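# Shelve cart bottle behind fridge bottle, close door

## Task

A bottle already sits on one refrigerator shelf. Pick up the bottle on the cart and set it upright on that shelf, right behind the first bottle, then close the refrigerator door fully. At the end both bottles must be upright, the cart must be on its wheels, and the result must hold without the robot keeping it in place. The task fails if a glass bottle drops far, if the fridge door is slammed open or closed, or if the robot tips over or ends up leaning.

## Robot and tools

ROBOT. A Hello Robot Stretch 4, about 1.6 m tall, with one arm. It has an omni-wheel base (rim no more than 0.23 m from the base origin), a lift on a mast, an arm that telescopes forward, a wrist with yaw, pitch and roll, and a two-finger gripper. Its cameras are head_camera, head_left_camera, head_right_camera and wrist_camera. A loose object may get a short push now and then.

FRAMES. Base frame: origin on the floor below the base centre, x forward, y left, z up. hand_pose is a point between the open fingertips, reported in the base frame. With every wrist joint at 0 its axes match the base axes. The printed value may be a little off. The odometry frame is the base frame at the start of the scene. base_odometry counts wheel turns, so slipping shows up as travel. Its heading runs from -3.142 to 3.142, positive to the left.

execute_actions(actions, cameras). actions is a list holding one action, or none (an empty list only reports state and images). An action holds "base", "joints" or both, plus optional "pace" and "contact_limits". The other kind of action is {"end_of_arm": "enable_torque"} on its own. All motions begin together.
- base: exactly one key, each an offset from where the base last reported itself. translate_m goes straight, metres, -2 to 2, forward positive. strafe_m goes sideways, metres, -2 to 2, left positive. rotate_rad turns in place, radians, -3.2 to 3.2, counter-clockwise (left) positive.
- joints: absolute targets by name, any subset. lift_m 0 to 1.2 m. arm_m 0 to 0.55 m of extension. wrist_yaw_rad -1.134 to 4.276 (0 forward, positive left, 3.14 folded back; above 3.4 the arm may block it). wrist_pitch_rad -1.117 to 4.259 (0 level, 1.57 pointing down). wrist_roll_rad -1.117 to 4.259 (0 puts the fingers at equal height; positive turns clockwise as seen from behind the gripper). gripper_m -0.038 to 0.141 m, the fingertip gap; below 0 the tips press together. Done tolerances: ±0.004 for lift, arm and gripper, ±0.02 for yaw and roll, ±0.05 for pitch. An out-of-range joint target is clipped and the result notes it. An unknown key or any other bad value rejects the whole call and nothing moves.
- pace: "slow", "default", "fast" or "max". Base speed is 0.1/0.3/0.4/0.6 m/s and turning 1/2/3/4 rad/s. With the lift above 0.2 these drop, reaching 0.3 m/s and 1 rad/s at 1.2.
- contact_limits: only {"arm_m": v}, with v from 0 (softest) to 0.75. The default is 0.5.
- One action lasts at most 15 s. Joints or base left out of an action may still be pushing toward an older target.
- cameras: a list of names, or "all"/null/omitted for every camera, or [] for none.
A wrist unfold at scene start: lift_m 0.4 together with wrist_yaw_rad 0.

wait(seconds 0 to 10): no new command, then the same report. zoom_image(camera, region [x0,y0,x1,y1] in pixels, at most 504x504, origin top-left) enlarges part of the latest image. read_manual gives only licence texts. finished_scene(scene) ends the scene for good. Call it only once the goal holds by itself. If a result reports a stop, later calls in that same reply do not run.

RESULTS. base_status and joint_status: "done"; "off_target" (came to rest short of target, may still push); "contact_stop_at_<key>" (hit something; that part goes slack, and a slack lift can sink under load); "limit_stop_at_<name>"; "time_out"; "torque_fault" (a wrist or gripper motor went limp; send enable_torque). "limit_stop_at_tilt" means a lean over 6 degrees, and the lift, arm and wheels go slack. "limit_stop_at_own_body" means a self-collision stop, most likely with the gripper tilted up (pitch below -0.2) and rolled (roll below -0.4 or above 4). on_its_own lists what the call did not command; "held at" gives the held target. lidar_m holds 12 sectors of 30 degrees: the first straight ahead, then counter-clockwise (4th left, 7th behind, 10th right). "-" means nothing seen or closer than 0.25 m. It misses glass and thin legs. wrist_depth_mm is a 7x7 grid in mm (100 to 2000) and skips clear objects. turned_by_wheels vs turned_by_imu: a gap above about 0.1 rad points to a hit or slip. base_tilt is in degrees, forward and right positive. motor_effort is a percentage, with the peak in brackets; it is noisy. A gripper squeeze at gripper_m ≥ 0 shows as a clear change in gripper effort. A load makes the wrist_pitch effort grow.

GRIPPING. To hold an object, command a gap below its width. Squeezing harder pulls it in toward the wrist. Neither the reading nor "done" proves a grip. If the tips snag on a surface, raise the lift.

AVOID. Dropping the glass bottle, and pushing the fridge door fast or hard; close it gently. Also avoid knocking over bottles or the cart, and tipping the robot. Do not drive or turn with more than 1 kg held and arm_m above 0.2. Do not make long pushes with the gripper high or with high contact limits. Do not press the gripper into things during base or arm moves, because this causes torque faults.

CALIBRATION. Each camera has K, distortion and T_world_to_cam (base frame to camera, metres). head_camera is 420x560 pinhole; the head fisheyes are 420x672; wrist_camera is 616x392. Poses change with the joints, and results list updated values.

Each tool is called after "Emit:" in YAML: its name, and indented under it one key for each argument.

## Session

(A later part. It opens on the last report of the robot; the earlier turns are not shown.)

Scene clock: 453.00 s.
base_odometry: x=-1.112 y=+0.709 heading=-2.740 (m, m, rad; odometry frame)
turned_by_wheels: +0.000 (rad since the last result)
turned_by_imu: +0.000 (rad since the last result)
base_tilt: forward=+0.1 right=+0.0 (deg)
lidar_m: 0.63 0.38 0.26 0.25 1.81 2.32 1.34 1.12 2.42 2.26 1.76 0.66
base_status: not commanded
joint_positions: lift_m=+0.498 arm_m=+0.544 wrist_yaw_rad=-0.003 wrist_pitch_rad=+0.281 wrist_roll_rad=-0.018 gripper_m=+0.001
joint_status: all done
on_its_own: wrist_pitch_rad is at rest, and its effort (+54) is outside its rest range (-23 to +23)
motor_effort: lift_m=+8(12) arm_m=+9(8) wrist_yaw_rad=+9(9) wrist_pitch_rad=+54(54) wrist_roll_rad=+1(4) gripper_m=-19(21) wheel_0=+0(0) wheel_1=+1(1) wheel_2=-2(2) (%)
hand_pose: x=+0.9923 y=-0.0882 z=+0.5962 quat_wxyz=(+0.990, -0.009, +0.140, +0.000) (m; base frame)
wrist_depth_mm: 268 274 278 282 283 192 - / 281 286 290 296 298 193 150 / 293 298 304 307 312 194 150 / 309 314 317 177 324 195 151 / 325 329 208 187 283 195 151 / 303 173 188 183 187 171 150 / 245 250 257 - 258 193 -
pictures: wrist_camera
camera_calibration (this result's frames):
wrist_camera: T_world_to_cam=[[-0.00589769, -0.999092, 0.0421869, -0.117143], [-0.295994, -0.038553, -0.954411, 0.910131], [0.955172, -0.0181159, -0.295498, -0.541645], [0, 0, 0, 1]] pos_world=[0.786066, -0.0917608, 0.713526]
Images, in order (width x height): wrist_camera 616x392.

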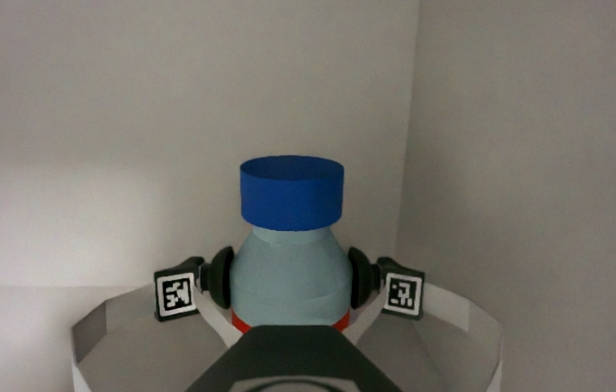

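Contact at ~0.512. Raise a bit, release, withdraw.

Emit:
execute_actions:
  actions:
    - {"joints":{"lift_m":0.514},"pace":"slow"}
  cameras: []

Emit:
execute_actions:
  actions:
    - {"joints":{"gripper_m":0.075},"pace":"slow"}
  cameras: []

Emit:
execute_actions:
  actions:
    - {"joints":{"arm_m":0.27,"lift_m":0.538},"pace":"slow"}
  cameras: ["wrist_camera","head_camera"]

Scene clock: 458.50 s.
base_odometry: x=-1.112 y=+0.709 heading=-2.740 (m, m, rad; odometry frame)
turned_by_wheels: +0.000 (rad since the last result)
turned_by_imu: -0.001 (rad since the last result)
base_tilt: forward=+0.3 right=-0.1 (deg)
lidar_m: 0.65 0.40 0.27 0.25 1.80 2.34 1.35 1.07 2.42 2.28 1.77 0.66
base_status: not commanded
joint_positions: lift_m=+0.514 arm_m=+0.545 wrist_yaw_rad=+0.000 wrist_pitch_rad=+0.298 wrist_roll_rad=-0.018 gripper_m=+0.001
joint_status: all done
motor_effort: lift_m=+22(20) arm_m=+9(9) wrist_yaw_rad=+1(8) wrist_pitch_rad=+6(54) wrist_roll_rad=+0(2) gripper_m=-24(24) wheel_0=+0(1) wheel_1=+1(0) wheel_2=-2(3) (%)
hand_pose: x=+0.9912 y=-0.0874 z=+0.6074 quat_wxyz=(+0.989, -0.009, +0.148, +0.001) (m; base frame)
wrist_depth_mm: 268 272 276 281 283 193 - / 279 285 290 296 297 195 151 / 296 300 304 307 312 196 151 / 310 315 319 177 325 196 152 / 329 334 228 188 287 196 152 / 304 174 192 185 186 173 151 / 247 252 257 - 260 194 -
pictures: none
No camera images: the call's "cameras" was empty. Leave "cameras" out to get every camera's image.

Scene clock: 461.37 s.
base_odometry: x=-1.112 y=+0.709 heading=-2.740 (m, m, rad; odometry frame)
turned_by_wheels: +0.000 (rad since the last result)
turned_by_imu: -0.001 (rad since the last result)
base_tilt: forward=+0.2 right=-0.1 (deg)
lidar_m: 0.62 0.39 0.27 0.25 1.78 2.34 1.36 1.11 2.41 2.27 1.78 0.69
base_status: not commanded
joint_positions: lift_m=+0.514 arm_m=+0.545 wrist_yaw_rad=-0.001 wrist_pitch_rad=+0.302 wrist_roll_rad=-0.018 gripper_m=+0.075
joint_status: all done
motor_effort: lift_m=+20(22) arm_m=+8(9) wrist_yaw_rad=+2(4) wrist_pitch_rad=-4(16) wrist_roll_rad=-1(1) gripper_m=-1(27) wheel_0=+0(0) wheel_1=+1(0) wheel_2=-2(2) (%)
hand_pose: x=+0.9908 y=-0.0876 z=+0.6066 quat_wxyz=(+0.989, -0.009, +0.150, +0.001) (m; base frame)
wrist_depth_mm: 267 272 276 281 283 193 - / 279 285 290 296 296 195 151 / 296 300 304 306 310 196 151 / 310 319 322 191 325 196 152 / 329 336 222 201 287 196 152 / 300 301 202 199 208 196 151 / 248 247 259 - 254 178 -
pictures: none
No camera images: the call's "cameras" was empty. Leave "cameras" out to get every camera's image.

Scene clock: 465.40 s.
base_odometry: x=-1.112 y=+0.709 heading=-2.740 (m, m, rad; odometry frame)
turned_by_wheels: +0.000 (rad since the last result)
turned_by_imu: -0.001 (rad since the last result)
base_tilt: forward=+0.2 right=+0.0 (deg)
lidar_m: 0.63 0.38 0.26 0.25 1.82 2.34 1.30 1.11 2.41 2.27 1.79 0.66
base_status: not commanded
joint_positions: lift_m=+0.538 arm_m=+0.272 wrist_yaw_rad=+0.000 wrist_pitch_rad=+0.302 wrist_roll_rad=-0.018 gripper_m=+0.075
joint_status: all done
motor_effort: lift_m=+23(18) arm_m=-8(8) wrist_yaw_rad=+2(2) wrist_pitch_rad=-5(5) wrist_roll_rad=+0(0) gripper_m=-1(2) wheel_0=+0(0) wheel_1=+0(0) wheel_2=-2(2) (%)
hand_pose: x=+0.7179 y=-0.0875 z=+0.6302 quat_wxyz=(+0.989, -0.009, +0.150, +0.001) (m; base frame)
wrist_depth_mm: 504 517 521 535 375 209 - / 517 539 549 564 375 211 163 / 530 559 580 580 379 212 160 / 521 345 603 492 379 213 164 / 436 359 445 452 310 213 172 / 336 340 315 349 208 212 184 / 279 278 291 - 285 198 197
pictures: head_camera, wrist_camera
camera_calibration (this result's frames):
wrist_camera: T_world_to_cam=[[-0.00252452, -0.999104, 0.0422469, -0.121964], [-0.315467, -0.039294, -0.948123, 0.8714], [0.948933, -0.0157211, -0.315086, -0.252483], [0, 0, 0, 1]] pos_world=[0.51418, -0.0915833, 0.751792]
Images, in order (width x height): head_camera 420x560, wrist_camera 616x392.

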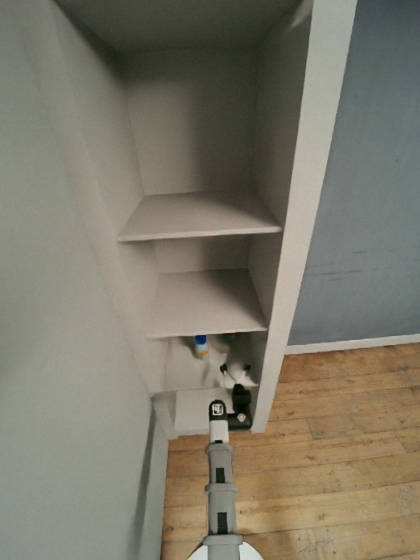

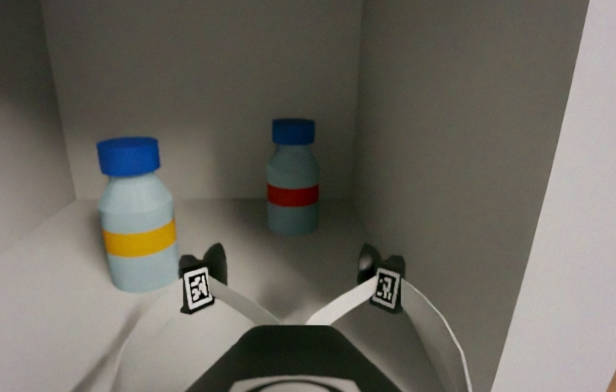

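Emit:
execute_actions:
  actions:
    - {"joints":{"gripper_m":0.0,"wrist_pitch_rad":0.5,"wrist_yaw_rad":-0.19,"lift_m":0.536},"base":{"translate_m":0.025},"pace":"slow"}
  cameras: []

Emit:
execute_actions:
  actions:
    - {"joints":{"arm_m":0.49},"pace":"slow","contact_limits":{"arm_m":0.3}}
  cameras: ["wrist_camera"]

Scene clock: 478.20 s.
base_odometry: x=-1.135 y=+0.699 heading=-2.740 (m, m, rad; odometry frame)
turned_by_wheels: +0.000 (rad since the last result)
turned_by_imu: -0.002 (rad since the last result)
base_tilt: forward=+0.2 right=+0.0 (deg)
lidar_m: 0.60 0.40 0.26 0.25 1.82 2.35 1.35 1.10 2.42 2.26 1.70 0.64
base_status: done
joint_positions: lift_m=+0.536 arm_m=+0.272 wrist_yaw_rad=-0.189 wrist_pitch_rad=+0.502 wrist_roll_rad=-0.018 gripper_m=+0.000
joint_status: all done
motor_effort: lift_m=+18(20) arm_m=-9(9) wrist_yaw_rad=+0(1) wrist_pitch_rad=-4(3) wrist_roll_rad=+0(1) gripper_m=-3(3) wheel_0=-1(5) wheel_1=+0(3) wheel_2=-2(6) (%)
hand_pose: x=+0.6744 y=-0.1335 z=+0.5757 quat_wxyz=(+0.965, +0.015, +0.248, -0.089) (m; base frame)
wrist_depth_mm: 466 488 500 373 202 145 - / 480 521 433 397 210 157 163 / 298 496 455 421 218 170 182 / 312 377 379 368 226 189 1078 / 300 304 307 310 234 212 1138 / 250 253 187 194 216 246 960 / 217 216 233 - 262 788 820
pictures: none
No camera images: the call's "cameras" was empty. Leave "cameras" out to get every camera's image.

Scene clock: 481.67 s.
base_odometry: x=-1.135 y=+0.699 heading=-2.740 (m, m, rad; odometry frame)
turned_by_wheels: +0.000 (rad since the last result)
turned_by_imu: -0.001 (rad since the last result)
base_tilt: forward=+0.2 right=+0.0 (deg)
lidar_m: 0.62 0.37 0.25 0.25 1.78 2.35 1.36 1.14 2.40 2.29 1.76 0.67
base_status: not commanded
joint_positions: lift_m=+0.536 arm_m=+0.488 wrist_yaw_rad=-0.190 wrist_pitch_rad=+0.502 wrist_roll_rad=-0.018 gripper_m=+0.000
joint_status: all done
motor_effort: lift_m=+18(18) arm_m=+9(8) wrist_yaw_rad=+0(1) wrist_pitch_rad=-5(4) wrist_roll_rad=-1(1) gripper_m=-4(4) wheel_0=-1(1) wheel_1=+1(1) wheel_2=-2(2) (%)
contact_limits: arm_m 0.3
hand_pose: x=+0.8912 y=-0.1336 z=+0.5757 quat_wxyz=(+0.965, +0.015, +0.248, -0.090) (m; base frame)
wrist_depth_mm: 285 300 315 320 188 128 - / 303 317 236 345 195 132 - / 327 342 236 377 202 135 - / 345 359 247 366 210 138 - / 298 303 268 306 217 142 - / 250 253 187 194 181 145 - / 217 212 226 - 215 140 -
pictures: wrist_camera
camera_calibration (this result's frames):
wrist_camera: T_world_to_cam=[[-0.182394, -0.982334, 0.0418651, -0.00248708], [-0.495789, 0.0551185, -0.866692, 0.999004], [0.849073, -0.178836, -0.497084, -0.262869], [0, 0, 0, 1]] pos_world=[0.718037, -0.104517, 0.735265]
Images, in order (width x height): wrist_camera 616x392.

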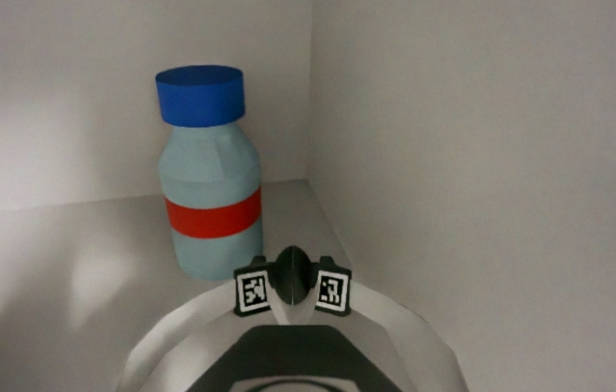

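Emit:
execute_actions:
  actions:
    - {"joints":{"arm_m":0.546},"pace":"slow","contact_limits":{"arm_m":0.3}}
  cameras: ["wrist_camera"]

Scene clock: 486.83 s.
base_odometry: x=-1.135 y=+0.699 heading=-2.740 (m, m, rad; odometry frame)
turned_by_wheels: +0.000 (rad since the last result)
turned_by_imu: -0.001 (rad since the last result)
base_tilt: forward=+0.2 right=+0.0 (deg)
lidar_m: 0.61 0.40 0.26 0.25 1.81 2.33 1.34 1.13 2.41 2.28 1.72 0.64
base_status: not commanded
joint_positions: lift_m=+0.536 arm_m=+0.544 wrist_yaw_rad=-0.191 wrist_pitch_rad=+0.502 wrist_roll_rad=-0.018 gripper_m=+0.000
joint_status: all done
motor_effort: lift_m=+18(18) arm_m=+9(9) wrist_yaw_rad=+3(3) wrist_pitch_rad=-6(6) wrist_roll_rad=-1(0) gripper_m=-4(4) wheel_0=-1(1) wheel_1=+0(0) wheel_2=-2(2) (%)
contact_limits: arm_m 0.3
hand_pose: x=+0.9470 y=-0.1338 z=+0.5755 quat_wxyz=(+0.964, +0.015, +0.248, -0.090) (m; base frame)
wrist_depth_mm: 238 251 264 273 182 125 - / 254 266 276 297 190 128 - / 273 281 184 320 197 132 - / 296 303 197 347 204 135 - / 298 290 206 300 212 138 - / 249 251 187 192 181 141 - / 216 211 222 - 211 137 -
pictures: wrist_camera
camera_calibration (this result's frames):
wrist_camera: T_world_to_cam=[[-0.183439, -0.982139, 0.0418613, 0.00846732], [-0.496242, 0.0557577, -0.866392, 1.02685], [0.848584, -0.179703, -0.497607, -0.309647], [0, 0, 0, 1]] pos_world=[0.773881, -0.104583, 0.735218]
Images, in order (width x height): wrist_camera 616x392.

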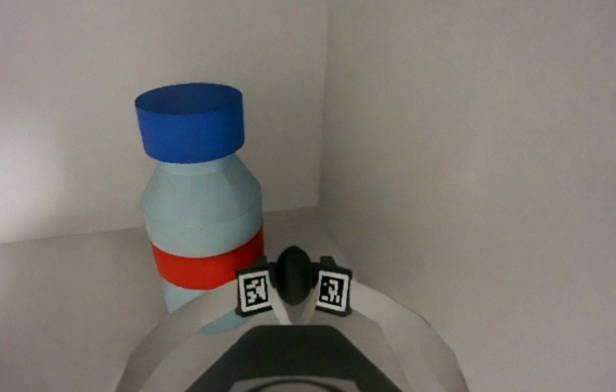

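Emit:
execute_actions:
  actions:
    - {"base":{"translate_m":0.015},"pace":"slow"}
  cameras: ["wrist_camera"]

Emit:
execute_actions:
  actions:
    - {"joints":{"wrist_yaw_rad":-0.05},"pace":"slow"}
  cameras: ["wrist_camera"]

Emit:
execute_actions:
  actions:
    - {"joints":{"wrist_yaw_rad":0.08},"pace":"slow"}
  cameras: ["wrist_camera"]

Scene clock: 493.63 s.
base_odometry: x=-1.148 y=+0.694 heading=-2.740 (m, m, rad; odometry frame)
turned_by_wheels: +0.000 (rad since the last result)
turned_by_imu: -0.001 (rad since the last result)
base_tilt: forward=+0.1 right=-0.1 (deg)
lidar_m: 0.59 0.38 0.27 0.25 1.83 2.35 1.32 1.13 2.41 2.29 1.71 0.65
base_status: done
joint_positions: lift_m=+0.536 arm_m=+0.544 wrist_yaw_rad=-0.191 wrist_pitch_rad=+0.502 wrist_roll_rad=-0.018 gripper_m=+0.000
joint_status: not commanded
motor_effort: lift_m=+18(18) arm_m=+9(9) wrist_yaw_rad=+4(4) wrist_pitch_rad=-6(6) wrist_roll_rad=+1(0) gripper_m=-4(4) wheel_0=+1(1) wheel_1=+1(1) wheel_2=-2(6) (%)
hand_pose: x=+0.9469 y=-0.1338 z=+0.5755 quat_wxyz=(+0.964, +0.015, +0.248, -0.090) (m; base frame)
wrist_depth_mm: 226 238 252 263 181 124 - / 241 251 265 283 189 127 - / 258 176 179 306 196 131 - / 281 283 193 332 203 134 - / 294 281 198 300 211 137 - / 250 245 187 192 181 140 - / 217 211 222 - 209 136 -
pictures: wrist_camera
camera_calibration (this result's frames):
wrist_camera: T_world_to_cam=[[-0.18362, -0.982106, 0.0418613, 0.00859916], [-0.496231, 0.0558489, -0.866392, 1.02685], [0.848551, -0.179859, -0.497607, -0.309637], [0, 0, 0, 1]] pos_world=[0.773877, -0.104594, 0.735218]
Images, in order (width x height): wrist_camera 616x392.

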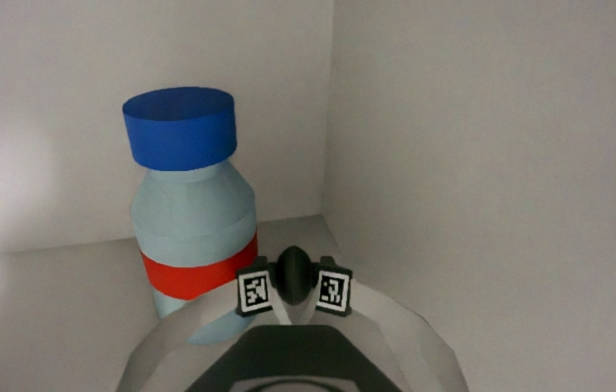

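Scene clock: 494.30 s.
base_odometry: x=-1.148 y=+0.694 heading=-2.740 (m, m, rad; odometry frame)
turned_by_wheels: +0.000 (rad since the last result)
turned_by_imu: +0.000 (rad since the last result)
base_tilt: forward=+0.1 right=+0.0 (deg)
lidar_m: 0.60 0.35 0.25 0.25 1.83 2.35 1.37 1.14 2.40 2.27 1.75 0.62
base_status: not commanded
joint_positions: lift_m=+0.536 arm_m=+0.544 wrist_yaw_rad=-0.052 wrist_pitch_rad=+0.502 wrist_roll_rad=-0.018 gripper_m=+0.000
joint_status: all done
motor_effort: lift_m=+18(18) arm_m=+9(10) wrist_yaw_rad=+7(10) wrist_pitch_rad=-6(6) wrist_roll_rad=+1(1) gripper_m=-3(4) wheel_0=-1(1) wheel_1=+0(1) wheel_2=-2(2) (%)
hand_pose: x=+0.9633 y=-0.1005 z=+0.5755 quat_wxyz=(+0.968, -0.002, +0.249, -0.023) (m; base frame)
wrist_depth_mm: 228 235 239 246 248 166 - / 244 248 252 266 264 168 132 / 265 263 183 290 285 170 134 / 287 287 196 315 291 172 135 / 298 290 204 309 290 174 136 / 249 251 187 192 229 175 137 / 217 210 222 - 216 165 -
pictures: wrist_camera
camera_calibration (this result's frames):
wrist_camera: T_world_to_cam=[[-0.0459169, -0.998068, 0.0418611, -0.0898936], [-0.49919, -0.0133726, -0.86639, 1.02898], [0.865275, -0.0606785, -0.497611, -0.321629], [0, 0, 0, 1]] pos_world=[0.787827, -0.0954757, 0.735218]
Images, in order (width x height): wrist_camera 616x392.

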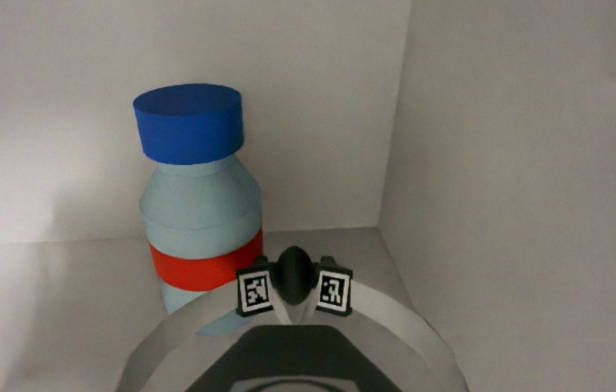

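Scene clock: 494.93 s.
base_odometry: x=-1.148 y=+0.694 heading=-2.740 (m, m, rad; odometry frame)
turned_by_wheels: +0.000 (rad since the last result)
turned_by_imu: +0.000 (rad since the last result)
base_tilt: forward=+0.3 right=-0.1 (deg)
lidar_m: 0.60 0.40 0.28 0.25 1.84 2.32 1.35 1.12 2.39 2.26 1.74 0.63
base_status: not commanded
joint_positions: lift_m=+0.536 arm_m=+0.544 wrist_yaw_rad=+0.078 wrist_pitch_rad=+0.502 wrist_roll_rad=-0.018 gripper_m=+0.000
joint_status: all done
motor_effort: lift_m=+18(18) arm_m=+9(9) wrist_yaw_rad=+7(7) wrist_pitch_rad=-6(6) wrist_roll_rad=+0(0) gripper_m=-5(4) wheel_0=-1(1) wheel_1=+0(0) wheel_2=-2(2) (%)
hand_pose: x=+0.9742 y=-0.0675 z=+0.5755 quat_wxyz=(+0.968, -0.018, +0.248, +0.040) (m; base frame)
wrist_depth_mm: 236 236 234 234 232 229 - / 253 249 245 252 251 235 170 / 277 271 189 274 274 233 169 / 303 297 200 300 300 232 168 / 298 301 213 247 314 229 167 / 250 253 187 192 244 226 170 / 216 210 222 - 216 207 -
pictures: wrist_camera
camera_calibration (this result's frames):
wrist_camera: T_world_to_cam=[[0.083874, -0.995597, 0.0418611, -0.182735], [-0.493238, -0.0779814, -0.866392, 1.02473], [0.865842, 0.0520203, -0.497606, -0.322045], [0, 0, 0, 1]] pos_world=[0.799603, -0.0852674, 0.735218]
Images, in order (width x height): wrist_camera 616x392.

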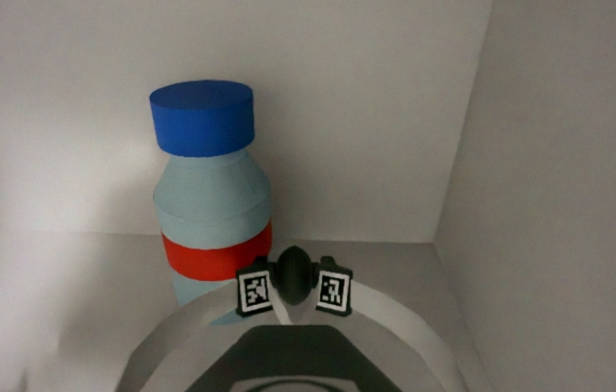

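Emit:
execute_actions:
  actions:
    - {"base":{"translate_m":0.015},"joints":{"wrist_yaw_rad":0.03},"pace":"slow"}
  cameras: ["wrist_camera"]

Emit:
execute_actions:
  actions:
    - {"joints":{"wrist_yaw_rad":0.18},"pace":"slow"}
  cameras: ["wrist_camera"]

Emit:
execute_actions:
  actions:
    - {"joints":{"wrist_yaw_rad":0.3},"pace":"slow"}
  cameras: ["wrist_camera"]

Scene clock: 502.30 s.
base_odometry: x=-1.162 y=+0.688 heading=-2.740 (m, m, rad; odometry frame)
turned_by_wheels: +0.000 (rad since the last result)
turned_by_imu: -0.001 (rad since the last result)
base_tilt: forward=+0.2 right=-0.1 (deg)
lidar_m: 0.55 0.39 0.26 0.25 1.84 2.33 1.37 1.13 2.41 2.28 1.68 0.59
base_status: done
joint_positions: lift_m=+0.536 arm_m=+0.544 wrist_yaw_rad=+0.031 wrist_pitch_rad=+0.502 wrist_roll_rad=-0.018 gripper_m=+0.000
joint_status: all done
motor_effort: lift_m=+18(18) arm_m=+9(9) wrist_yaw_rad=-1(2) wrist_pitch_rad=-5(6) wrist_roll_rad=-2(1) gripper_m=-5(5) wheel_0=+1(0) wheel_1=+0(4) wheel_2=+0(4) (%)
hand_pose: x=+0.9708 y=-0.0797 z=+0.5756 quat_wxyz=(+0.968, -0.012, +0.248, +0.017) (m; base frame)
wrist_depth_mm: 218 221 222 224 224 206 - / 235 232 235 241 243 206 157 / 255 174 186 263 265 206 158 / 279 197 198 287 290 207 158 / 296 279 202 303 307 206 157 / 249 244 187 195 244 205 156 / 216 211 225 - 216 190 -
pictures: wrist_camera
camera_calibration (this result's frames):
wrist_camera: T_world_to_cam=[[0.0366315, -0.998452, 0.0418622, -0.148943], [-0.496217, -0.0545345, -0.866484, 1.02693], [0.867425, 0.0109678, -0.497446, -0.323298], [0, 0, 0, 1]] pos_world=[0.795474, -0.0891628, 0.735232]
Images, in order (width x height): wrist_camera 616x392.

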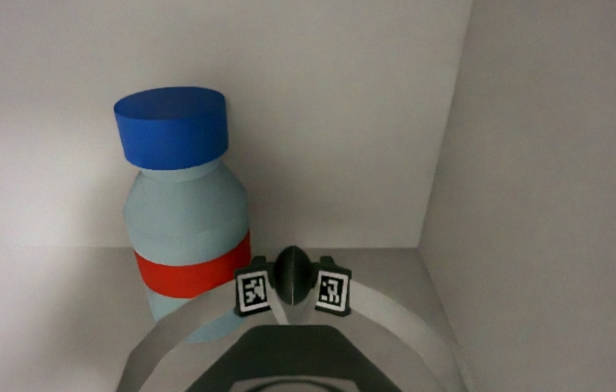

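Scene clock: 502.97 s.
base_odometry: x=-1.162 y=+0.688 heading=-2.741 (m, m, rad; odometry frame)
turned_by_wheels: +0.000 (rad since the last result)
turned_by_imu: +0.000 (rad since the last result)
base_tilt: forward=+0.3 right=+0.0 (deg)
lidar_m: 0.58 0.38 0.26 0.25 1.85 2.33 1.38 1.15 2.42 2.28 1.71 0.58
base_status: not commanded
joint_positions: lift_m=+0.536 arm_m=+0.544 wrist_yaw_rad=+0.178 wrist_pitch_rad=+0.502 wrist_roll_rad=-0.018 gripper_m=+0.000
joint_status: all done
motor_effort: lift_m=+18(18) arm_m=+9(9) wrist_yaw_rad=+7(13) wrist_pitch_rad=-5(5) wrist_roll_rad=+1(0) gripper_m=-4(4) wheel_0=-1(2) wheel_1=-1(1) wheel_2=-1(2) (%)
hand_pose: x=+0.9797 y=-0.0413 z=+0.5756 quat_wxyz=(+0.965, -0.031, +0.247, +0.088) (m; base frame)
wrist_depth_mm: 230 226 219 213 208 204 200 / 249 240 230 230 224 219 211 / 274 260 183 250 243 236 213 / 303 285 196 274 265 255 209 / 298 291 204 289 289 274 204 / 250 251 187 192 243 253 198 / 216 210 222 - 217 224 193
pictures: wrist_camera
camera_calibration (this result's frames):
wrist_camera: T_world_to_cam=[[0.182898, -0.98224, 0.0418619, -0.253572], [-0.482838, -0.126835, -0.866476, 1.01736], [0.856397, 0.138264, -0.497461, -0.315404], [0, 0, 0, 1]] pos_world=[0.807709, -0.0764223, 0.735231]
Images, in order (width x height): wrist_camera 616x392.

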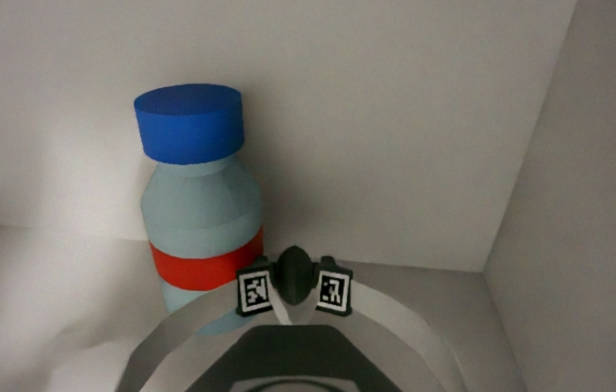

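Scene clock: 503.60 s.
base_odometry: x=-1.162 y=+0.688 heading=-2.741 (m, m, rad; odometry frame)
turned_by_wheels: +0.000 (rad since the last result)
turned_by_imu: +0.000 (rad since the last result)
base_tilt: forward=+0.3 right=-0.1 (deg)
lidar_m: 0.59 0.39 0.26 0.25 1.84 2.34 1.38 1.14 2.39 2.28 1.71 0.61
base_status: not commanded
joint_positions: lift_m=+0.536 arm_m=+0.544 wrist_yaw_rad=+0.298 wrist_pitch_rad=+0.502 wrist_roll_rad=-0.018 gripper_m=+0.000
joint_status: all done
motor_effort: lift_m=+18(18) arm_m=+9(9) wrist_yaw_rad=+7(12) wrist_pitch_rad=-6(5) wrist_roll_rad=+0(1) gripper_m=-4(5) wheel_0=-1(2) wheel_1=-2(2) wheel_2=-1(1) (%)
hand_pose: x=+0.9827 y=-0.0094 z=+0.5756 quat_wxyz=(+0.958, -0.045, +0.244, +0.146) (m; base frame)
wrist_depth_mm: 249 236 221 209 199 190 183 / 272 252 227 226 215 204 195 / 298 279 189 246 232 220 211 / 332 307 200 266 252 237 227 / 298 301 213 277 277 259 244 / 249 253 186 193 244 262 249 / 217 210 222 - 216 227 227
pictures: wrist_camera
camera_calibration (this result's frames):
wrist_camera: T_world_to_cam=[[0.29894, -0.953353, 0.041862, -0.336581], [-0.464229, -0.183614, -0.866474, 1.00405], [0.833742, 0.23959, -0.497464, -0.299199], [0, 0, 0, 1]] pos_world=[0.816181, -0.0648381, 0.735231]
Images, in order (width x height): wrist_camera 616x392.

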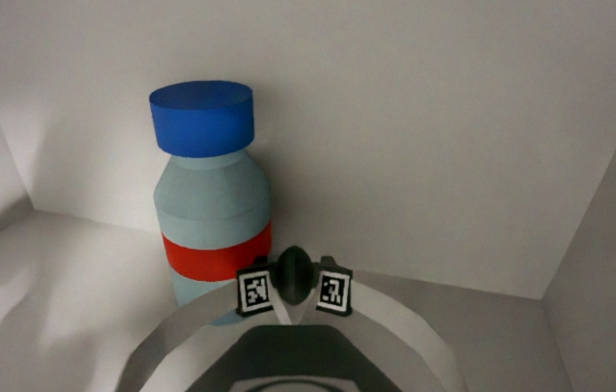

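Emit:
execute_actions:
  actions:
    - {"joints":{"wrist_yaw_rad":0.4},"pace":"slow"}
  cameras: ["wrist_camera"]

Emit:
execute_actions:
  actions:
    - {"joints":{"wrist_yaw_rad":0.05},"pace":"slow"}
  cameras: []

Emit:
execute_actions:
  actions:
    - {"joints":{"arm_m":0.15},"pace":"slow"}
  cameras: ["wrist_camera","head_camera"]

Scene clock: 511.07 s.
base_odometry: x=-1.162 y=+0.688 heading=-2.741 (m, m, rad; odometry frame)
turned_by_wheels: +0.000 (rad since the last result)
turned_by_imu: -0.001 (rad since the last result)
base_tilt: forward=+0.2 right=+0.0 (deg)
lidar_m: 0.57 0.41 0.27 0.25 1.85 2.34 1.35 1.15 2.40 2.27 1.71 0.59
base_status: not commanded
joint_positions: lift_m=+0.536 arm_m=+0.544 wrist_yaw_rad=+0.398 wrist_pitch_rad=+0.502 wrist_roll_rad=-0.018 gripper_m=+0.000
joint_status: all done
motor_effort: lift_m=+18(18) arm_m=+9(9) wrist_yaw_rad=+7(13) wrist_pitch_rad=-6(6) wrist_roll_rad=+0(0) gripper_m=-4(4) wheel_0=-2(2) wheel_1=-2(2) wheel_2=-1(1) (%)
hand_pose: x=+0.9823 y=+0.0174 z=+0.5756 quat_wxyz=(+0.949, -0.058, +0.242, +0.194) (m; base frame)
wrist_depth_mm: 273 250 228 210 195 183 174 / 291 271 213 227 210 195 185 / 314 298 195 245 226 208 198 / 330 334 208 262 245 225 213 / 300 303 224 237 268 244 229 / 250 254 187 192 243 254 245 / 217 211 223 - 216 227 226
pictures: wrist_camera
camera_calibration (this result's frames):
wrist_camera: T_world_to_cam=[[0.392812, -0.918665, 0.0418618, -0.403731], [-0.443545, -0.229139, -0.866466, 0.989247], [0.805585, 0.321791, -0.497478, -0.279048], [0, 0, 0, 1]] pos_world=[0.822163, -0.0544243, 0.73523]
Images, in order (width x height): wrist_camera 616x392.

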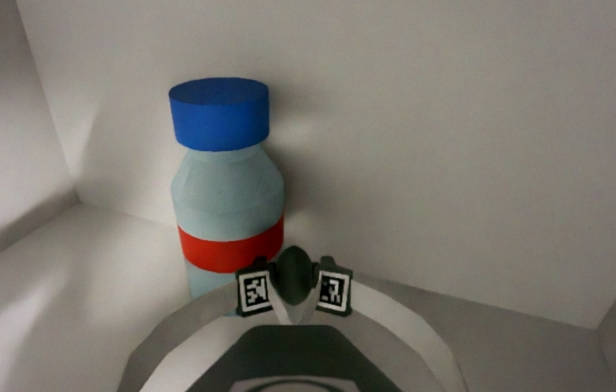

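Scene clock: 511.93 s.
base_odometry: x=-1.162 y=+0.688 heading=-2.741 (m, m, rad; odometry frame)
turned_by_wheels: +0.000 (rad since the last result)
turned_by_imu: +0.000 (rad since the last result)
base_tilt: forward=+0.2 right=-0.1 (deg)
lidar_m: 0.59 0.41 0.25 0.25 1.85 2.32 1.37 1.13 2.41 2.26 1.69 0.61
base_status: not commanded
joint_positions: lift_m=+0.536 arm_m=+0.544 wrist_yaw_rad=+0.051 wrist_pitch_rad=+0.502 wrist_roll_rad=-0.018 gripper_m=+0.000
joint_status: all done
motor_effort: lift_m=+18(18) arm_m=+9(9) wrist_yaw_rad=-1(5) wrist_pitch_rad=-5(6) wrist_roll_rad=-1(1) gripper_m=-4(4) wheel_0=-1(2) wheel_1=-1(2) wheel_2=+0(1) (%)
hand_pose: x=+0.9723 y=-0.0745 z=+0.5756 quat_wxyz=(+0.968, -0.015, +0.248, +0.027) (m; base frame)
wrist_depth_mm: 220 220 221 222 222 216 - / 210 236 238 239 240 217 164 / 191 254 259 260 262 217 164 / 203 240 283 283 286 216 164 / 220 245 301 301 303 215 163 / 241 245 187 195 244 213 162 / 217 211 226 - 216 198 -
pictures: none
No camera images: the call's "cameras" was empty. Leave "cameras" out to get every camera's image.

Scene clock: 517.17 s.
base_odometry: x=-1.162 y=+0.688 heading=-2.741 (m, m, rad; odometry frame)
turned_by_wheels: +0.000 (rad since the last result)
turned_by_imu: -0.001 (rad since the last result)
base_tilt: forward=+0.3 right=-0.1 (deg)
lidar_m: 0.57 0.42 0.27 0.25 1.83 2.30 1.37 1.13 2.40 2.27 1.69 0.61
base_status: not commanded
joint_positions: lift_m=+0.536 arm_m=+0.152 wrist_yaw_rad=+0.050 wrist_pitch_rad=+0.502 wrist_roll_rad=-0.018 gripper_m=+0.000
joint_status: all done
motor_effort: lift_m=+18(18) arm_m=-9(8) wrist_yaw_rad=+0(0) wrist_pitch_rad=-5(5) wrist_roll_rad=+0(1) gripper_m=-4(3) wheel_0=-1(0) wheel_1=-1(1) wheel_2=+0(0) (%)
hand_pose: x=+0.5795 y=-0.0746 z=+0.5756 quat_wxyz=(+0.968, -0.015, +0.248, +0.027) (m; base frame)
wrist_depth_mm: 469 580 564 591 473 242 187 / 473 585 559 634 473 243 198 / 462 466 449 512 455 243 216 / 373 379 382 387 375 247 237 / 301 304 307 312 314 268 270 / 484 683 187 195 329 294 931 / 480 591 676 - 397 325 820
pictures: head_camera, wrist_camera
camera_calibration (this result's frames):
wrist_camera: T_world_to_cam=[[0.0563228, -0.997535, 0.0418628, -0.140903], [-0.494948, -0.0643112, -0.866539, 0.831632], [0.867095, 0.028086, -0.49735, 0.0174933], [0, 0, 0, 1]] pos_world=[0.404382, -0.0875639, 0.735241]
Images, in order (width x height): head_camera 420x560, wrist_camera 616x392.

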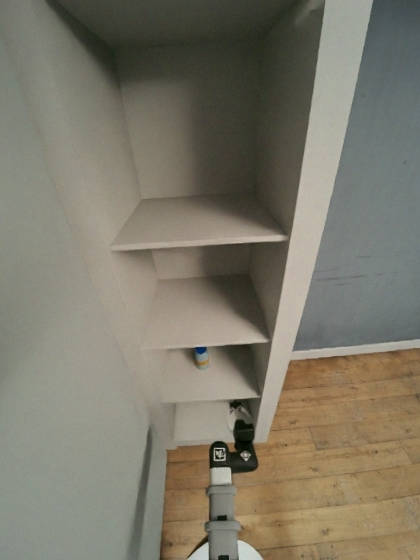

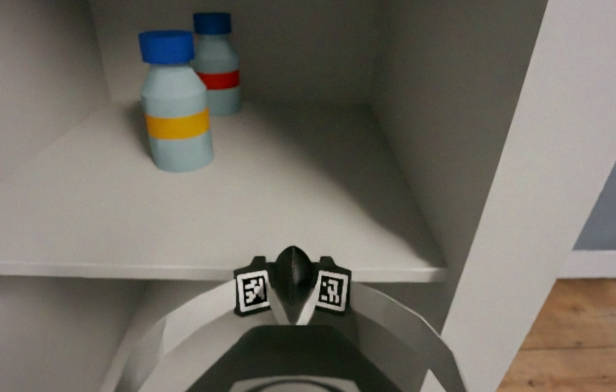

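Emit:
execute_actions:
  actions:
    - {"base":{"translate_m":-0.5},"joints":{"arm_m":0.0,"wrist_yaw_rad":0}}
  cameras: []

Emit:
execute_actions:
  actions:
    - {"base":{"strafe_m":0.5},"joints":{"lift_m":1.1,"wrist_pitch_rad":0}}

Scene clock: 527.40 s.
base_odometry: x=-0.702 y=+0.883 heading=-2.741 (m, m, rad; odometry frame)
turned_by_wheels: +0.000 (rad since the last result)
turned_by_imu: +0.000 (rad since the last result)
base_tilt: forward=+0.2 right=-0.1 (deg)
lidar_m: 1.08 0.53 2.31 1.67 1.71 2.18 1.01 0.71 0.75 2.28 2.35 1.71
base_status: done
joint_positions: lift_m=+0.536 arm_m=+0.002 wrist_yaw_rad=+0.000 wrist_pitch_rad=+0.502 wrist_roll_rad=-0.018 gripper_m=+0.000
joint_status: all done
motor_effort: lift_m=+18(19) arm_m=-9(8) wrist_yaw_rad=+1(3) wrist_pitch_rad=-5(5) wrist_roll_rad=+2(0) gripper_m=-6(4) wheel_0=-1(6) wheel_1=+0(4) wheel_2=-2(8) (%)
hand_pose: x=+0.4254 y=-0.0874 z=+0.5756 quat_wxyz=(+0.969, -0.009, +0.248, +0.002) (m; base frame)
wrist_depth_mm: 549 778 1160 1182 1308 1366 1366 / 554 842 1281 1025 1430 1499 1499 / 559 891 1336 1366 1576 1618 1661 / 554 878 1160 1118 1430 1464 1464 / 554 878 1078 1078 1160 1160 1160 / 549 798 187 195 891 960 946 / 544 683 831 - 788 831 831
pictures: none
No camera images: the call's "cameras" was empty. Leave "cameras" out to get every camera's image.

Scene clock: 530.57 s.
base_odometry: x=-0.507 y=+0.422 heading=-2.741 (m, m, rad; odometry frame)
turned_by_wheels: +0.000 (rad since the last result)
turned_by_imu: -0.002 (rad since the last result)
base_tilt: forward=+0.2 right=+0.0 (deg)
lidar_m: 0.45 1.68 2.00 1.23 1.18 1.55 2.06 1.18 1.12 2.79 2.39 0.46
base_status: done
joint_positions: lift_m=+1.100 arm_m=+0.000 wrist_yaw_rad=+0.000 wrist_pitch_rad=+0.002 wrist_roll_rad=-0.018 gripper_m=+0.000
joint_status: all done
motor_effort: lift_m=+23(34) arm_m=-2(9) wrist_yaw_rad=+1(93) wrist_pitch_rad=-5(91) wrist_roll_rad=-1(9) gripper_m=-4(10) wheel_0=+0(15) wheel_1=-1(10) wheel_2=-1(17) (%)
hand_pose: x=+0.4598 y=-0.0875 z=+1.2774 quat_wxyz=(+1.000, -0.009, +0.001, +0.000) (m; base frame)
wrist_depth_mm: 1366 1366 1397 1430 262 225 931 / 1366 1366 1430 1430 262 226 931 / 1397 1397 1430 1430 263 228 946 / 1397 1397 1430 1430 264 230 1229 / 1397 1430 1430 462 263 233 931 / 1430 1430 187 195 230 235 1576 / 1430 1430 1499 - 235 237 1576
pictures: head_camera, head_left_camera, head_right_camera, wrist_camera
camera_calibration (this result's frames):
wrist_camera: T_world_to_cam=[[-0.0149857, -0.999111, 0.0394057, -0.140627], [-0.0214462, -0.0390799, -0.999006, 1.33339], [0.999658, -0.0158159, -0.0208414, -0.202797], [0, 0, 0, 1]] pos_world=[0.229216, -0.0916008, 1.33338]
Images, in order (width x height): head_camera 420x560, head_left_camera 420x672, head_right_camera 420x672, wrist_camera 616x392.

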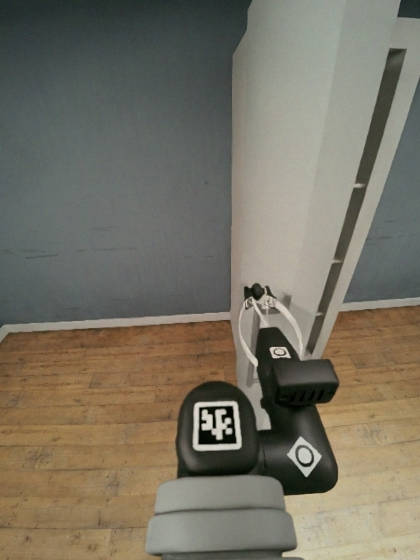

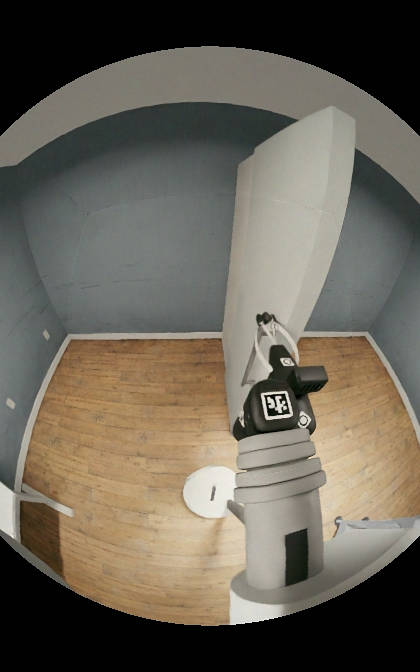

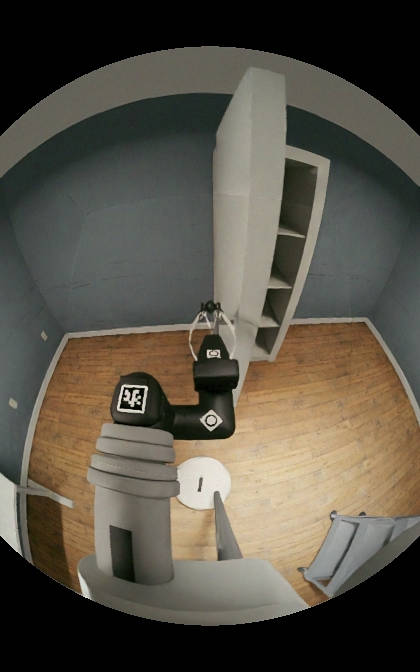

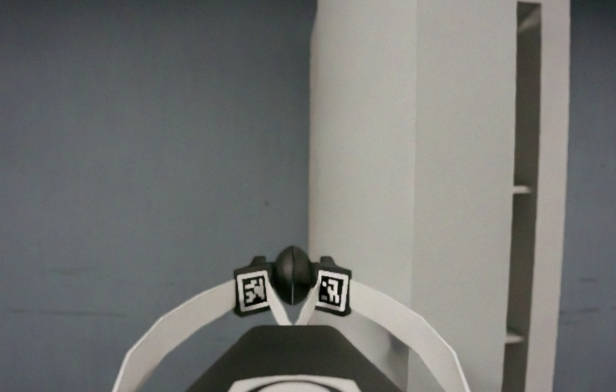

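Emit:
execute_actions:
  actions:
    - {"base":{"strafe_m":0.04},"joints":{"arm_m":0.25},"pace":"slow"}
  cameras: ["head_camera"]

Emit:
execute_actions:
  actions:
    - {"base":{"strafe_m":-0.22},"pace":"slow"}

Scene clock: 538.63 s.
base_odometry: x=-0.491 y=+0.386 heading=-2.741 (m, m, rad; odometry frame)
turned_by_wheels: +0.000 (rad since the last result)
turned_by_imu: -0.002 (rad since the last result)
base_tilt: forward=+0.2 right=+0.0 (deg)
lidar_m: 0.72 1.69 1.98 1.21 1.10 1.58 2.09 1.21 1.14 2.84 2.42 0.47
base_status: done
joint_positions: lift_m=+1.100 arm_m=+0.248 wrist_yaw_rad=+0.000 wrist_pitch_rad=+0.002 wrist_roll_rad=-0.018 gripper_m=+0.000
joint_status: all done
motor_effort: lift_m=+23(23) arm_m=+9(8) wrist_yaw_rad=+1(2) wrist_pitch_rad=-5(6) wrist_roll_rad=+1(4) gripper_m=-4(5) wheel_0=-2(6) wheel_1=+2(5) wheel_2=-1(1) (%)
hand_pose: x=+0.7078 y=-0.0875 z=+1.2774 quat_wxyz=(+1.000, -0.009, +0.001, +0.000) (m; base frame)
wrist_depth_mm: 1098 1118 1160 1160 364 204 - / 1118 1138 1160 1160 368 205 159 / 1138 1160 1160 1160 366 206 159 / 1118 1160 1205 1182 366 206 159 / 1160 1160 1182 831 364 205 159 / 1160 1182 187 194 272 204 158 / 1160 1160 1205 - 324 190 -
pictures: head_camera
Images, in order (width x height): head_camera 420x560.

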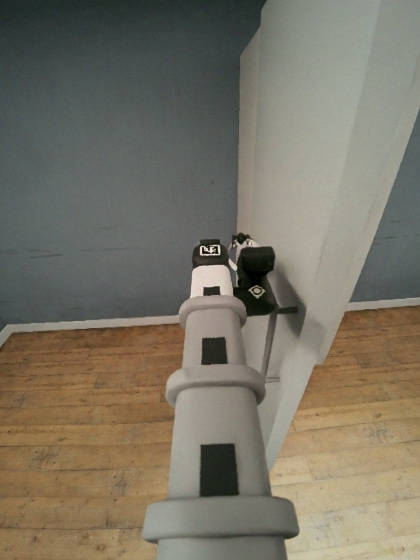

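Scene clock: 542.00 s.
base_odometry: x=-0.577 y=+0.588 heading=-2.741 (m, m, rad; odometry frame)
turned_by_wheels: +0.000 (rad since the last result)
turned_by_imu: -0.002 (rad since the last result)
base_tilt: forward=+0.2 right=+0.0 (deg)
lidar_m: 0.81 1.67 2.21 1.35 1.36 1.81 2.07 1.03 0.97 2.62 2.43 0.62
base_status: done
joint_positions: lift_m=+1.100 arm_m=+0.248 wrist_yaw_rad=+0.000 wrist_pitch_rad=+0.002 wrist_roll_rad=-0.018 gripper_m=+0.000
joint_status: not commanded
motor_effort: lift_m=+23(23) arm_m=+9(9) wrist_yaw_rad=-1(13) wrist_pitch_rad=-6(6) wrist_roll_rad=+2(0) gripper_m=-4(7) wheel_0=+1(11) wheel_1=-2(4) wheel_2=-1(1) (%)
hand_pose: x=+0.7079 y=-0.0873 z=+1.2774 quat_wxyz=(+1.000, -0.009, +0.001, +0.000) (m; base frame)
wrist_depth_mm: 1118 1138 525 404 325 273 242 / 1138 1138 530 407 329 274 244 / 1118 1160 535 410 332 277 243 / 1138 1160 539 413 332 278 245 / 1160 1160 549 377 334 279 246 / 1182 1205 187 194 309 281 246 / 1160 1160 1205 - 329 274 250
pictures: head_camera, head_left_camera, head_right_camera, wrist_camera
camera_calibration (this result's frames):
wrist_camera: T_world_to_cam=[[-0.0142836, -0.999112, 0.0396429, -0.137506], [-0.0213785, -0.0393328, -0.998997, 1.33865], [0.999669, -0.0151167, -0.0207977, -0.450848], [0, 0, 0, 1]] pos_world=[0.477353, -0.0915468, 1.33338]
Images, in order (width x height): head_camera 420x560, head_left_camera 420x672, head_right_camera 420x672, wrist_camera 616x392.

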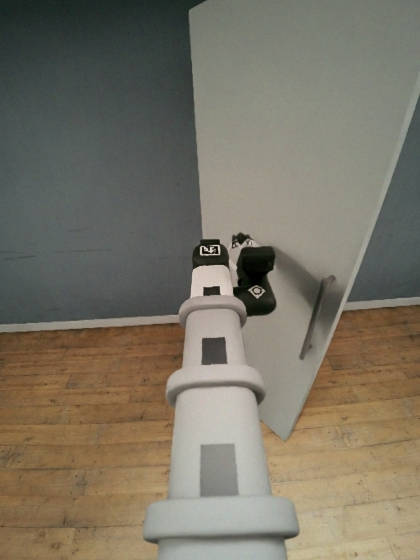

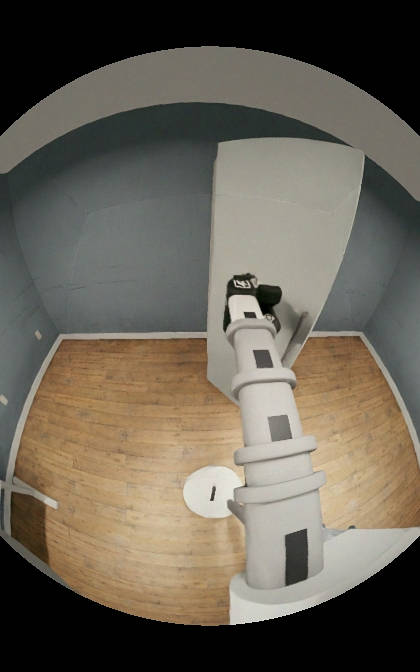

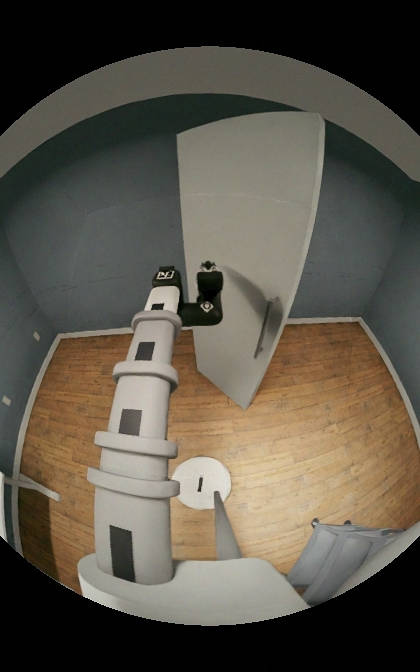

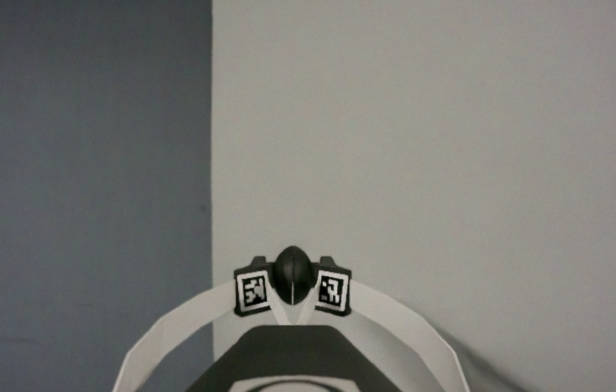

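Emit:
execute_actions:
  actions:
    - {"base":{"strafe_m":-0.15},"joints":{"arm_m":0.2},"pace":"slow"}
  cameras: ["head_camera"]

Emit:
execute_actions:
  actions:
    - {"joints":{"arm_m":0.42},"pace":"slow","contact_limits":{"arm_m":0.25}}

Scene clock: 552.07 s.
base_odometry: x=-0.636 y=+0.726 heading=-2.741 (m, m, rad; odometry frame)
turned_by_wheels: +0.000 (rad since the last result)
turned_by_imu: -0.003 (rad since the last result)
base_tilt: forward=+0.2 right=+0.0 (deg)
lidar_m: 1.00 1.71 2.25 1.50 1.49 2.03 2.07 0.87 0.86 2.47 2.41 1.07
base_status: done
joint_positions: lift_m=+1.100 arm_m=+0.202 wrist_yaw_rad=+0.000 wrist_pitch_rad=+0.002 wrist_roll_rad=-0.018 gripper_m=+0.000
joint_status: all done
motor_effort: lift_m=+23(23) arm_m=-9(11) wrist_yaw_rad=+0(0) wrist_pitch_rad=-6(5) wrist_roll_rad=+0(2) gripper_m=-4(4) wheel_0=+1(5) wheel_1=-2(6) wheel_2=-2(3) (%)
hand_pose: x=+0.6610 y=-0.0873 z=+1.2774 quat_wxyz=(+1.000, -0.009, +0.001, +0.000) (m; base frame)
wrist_depth_mm: 1182 1182 585 597 609 615 1308 / 1182 1182 591 603 615 627 1308 / 1182 1205 591 609 621 634 1308 / 1182 1205 603 609 621 627 1336 / 1205 1205 603 609 627 647 1336 / 1205 1229 187 195 634 640 1366 / 1229 609 609 - 634 647 1366
pictures: head_camera
Images, in order (width x height): head_camera 420x560.

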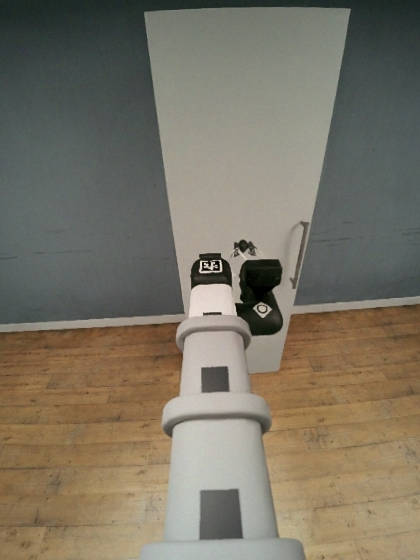

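Scene clock: 555.53 s.
base_odometry: x=-0.636 y=+0.726 heading=-2.741 (m, m, rad; odometry frame)
turned_by_wheels: +0.000 (rad since the last result)
turned_by_imu: -0.001 (rad since the last result)
base_tilt: forward=+0.2 right=+0.0 (deg)
lidar_m: 1.01 1.71 2.27 1.49 1.51 2.02 2.07 0.90 0.84 2.45 2.43 1.05
base_status: not commanded
joint_positions: lift_m=+1.100 arm_m=+0.418 wrist_yaw_rad=+0.000 wrist_pitch_rad=+0.002 wrist_roll_rad=-0.018 gripper_m=+0.000
joint_status: all done
motor_effort: lift_m=+23(23) arm_m=+9(10) wrist_yaw_rad=+0(1) wrist_pitch_rad=-6(5) wrist_roll_rad=-2(1) gripper_m=-5(4) wheel_0=+1(1) wheel_1=-2(2) wheel_2=-1(1) (%)
contact_limits: arm_m 0.25
hand_pose: x=+0.8778 y=-0.0874 z=+1.2774 quat_wxyz=(+1.000, -0.009, +0.001, +0.000) (m; base frame)
wrist_depth_mm: 654 366 373 379 384 394 402 / 654 370 377 384 389 397 402 / 661 373 377 387 392 402 410 / 668 375 382 389 397 404 413 / 683 377 384 389 399 407 415 / 991 379 187 194 402 413 418 / 1008 382 389 - 404 415 424
pictures: head_camera, head_left_camera, head_right_camera, wrist_camera
camera_calibration (this result's frames):
wrist_camera: T_world_to_cam=[[-0.014495, -0.999109, 0.0396425, -0.134954], [-0.0213587, -0.0393282, -0.998998, 1.34227], [0.999667, -0.0153272, -0.0207696, -0.620764], [0, 0, 0, 1]] pos_world=[0.64727, -0.091559, 1.33338]
Images, in order (width x height): head_camera 420x560, head_left_camera 420x672, head_right_camera 420x672, wrist_camera 616x392.

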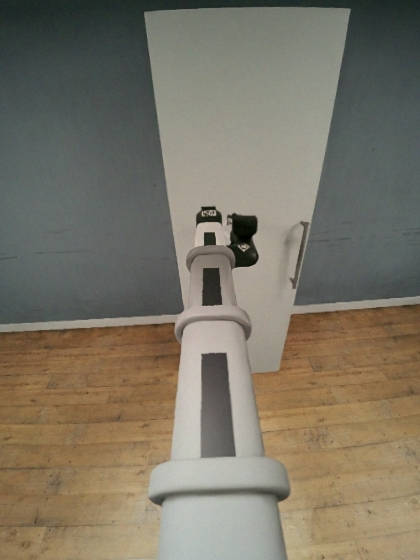

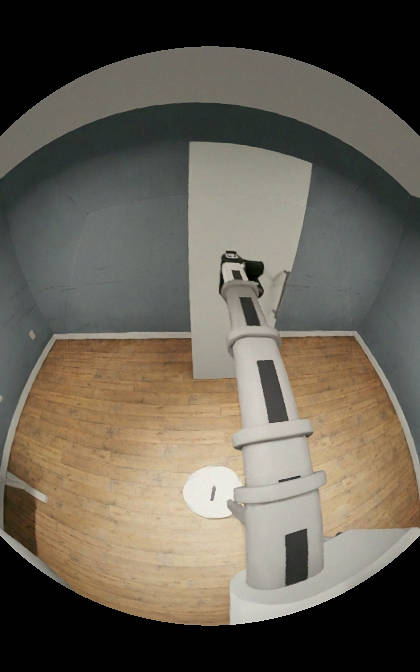

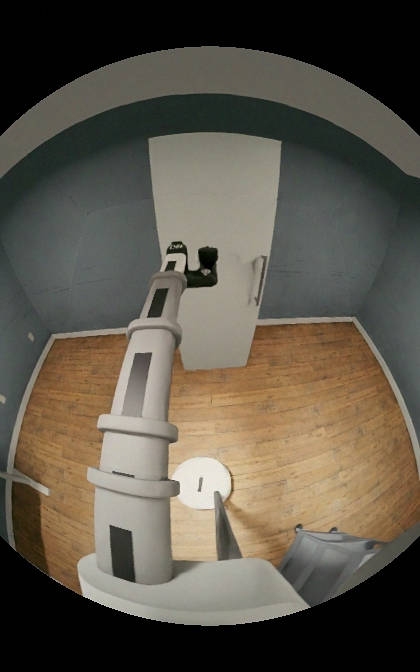

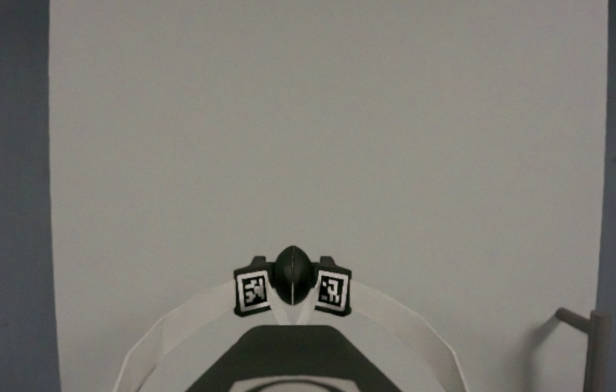

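Emit:
finished_scene:
  scene: 2

The scene is finished: the task was done.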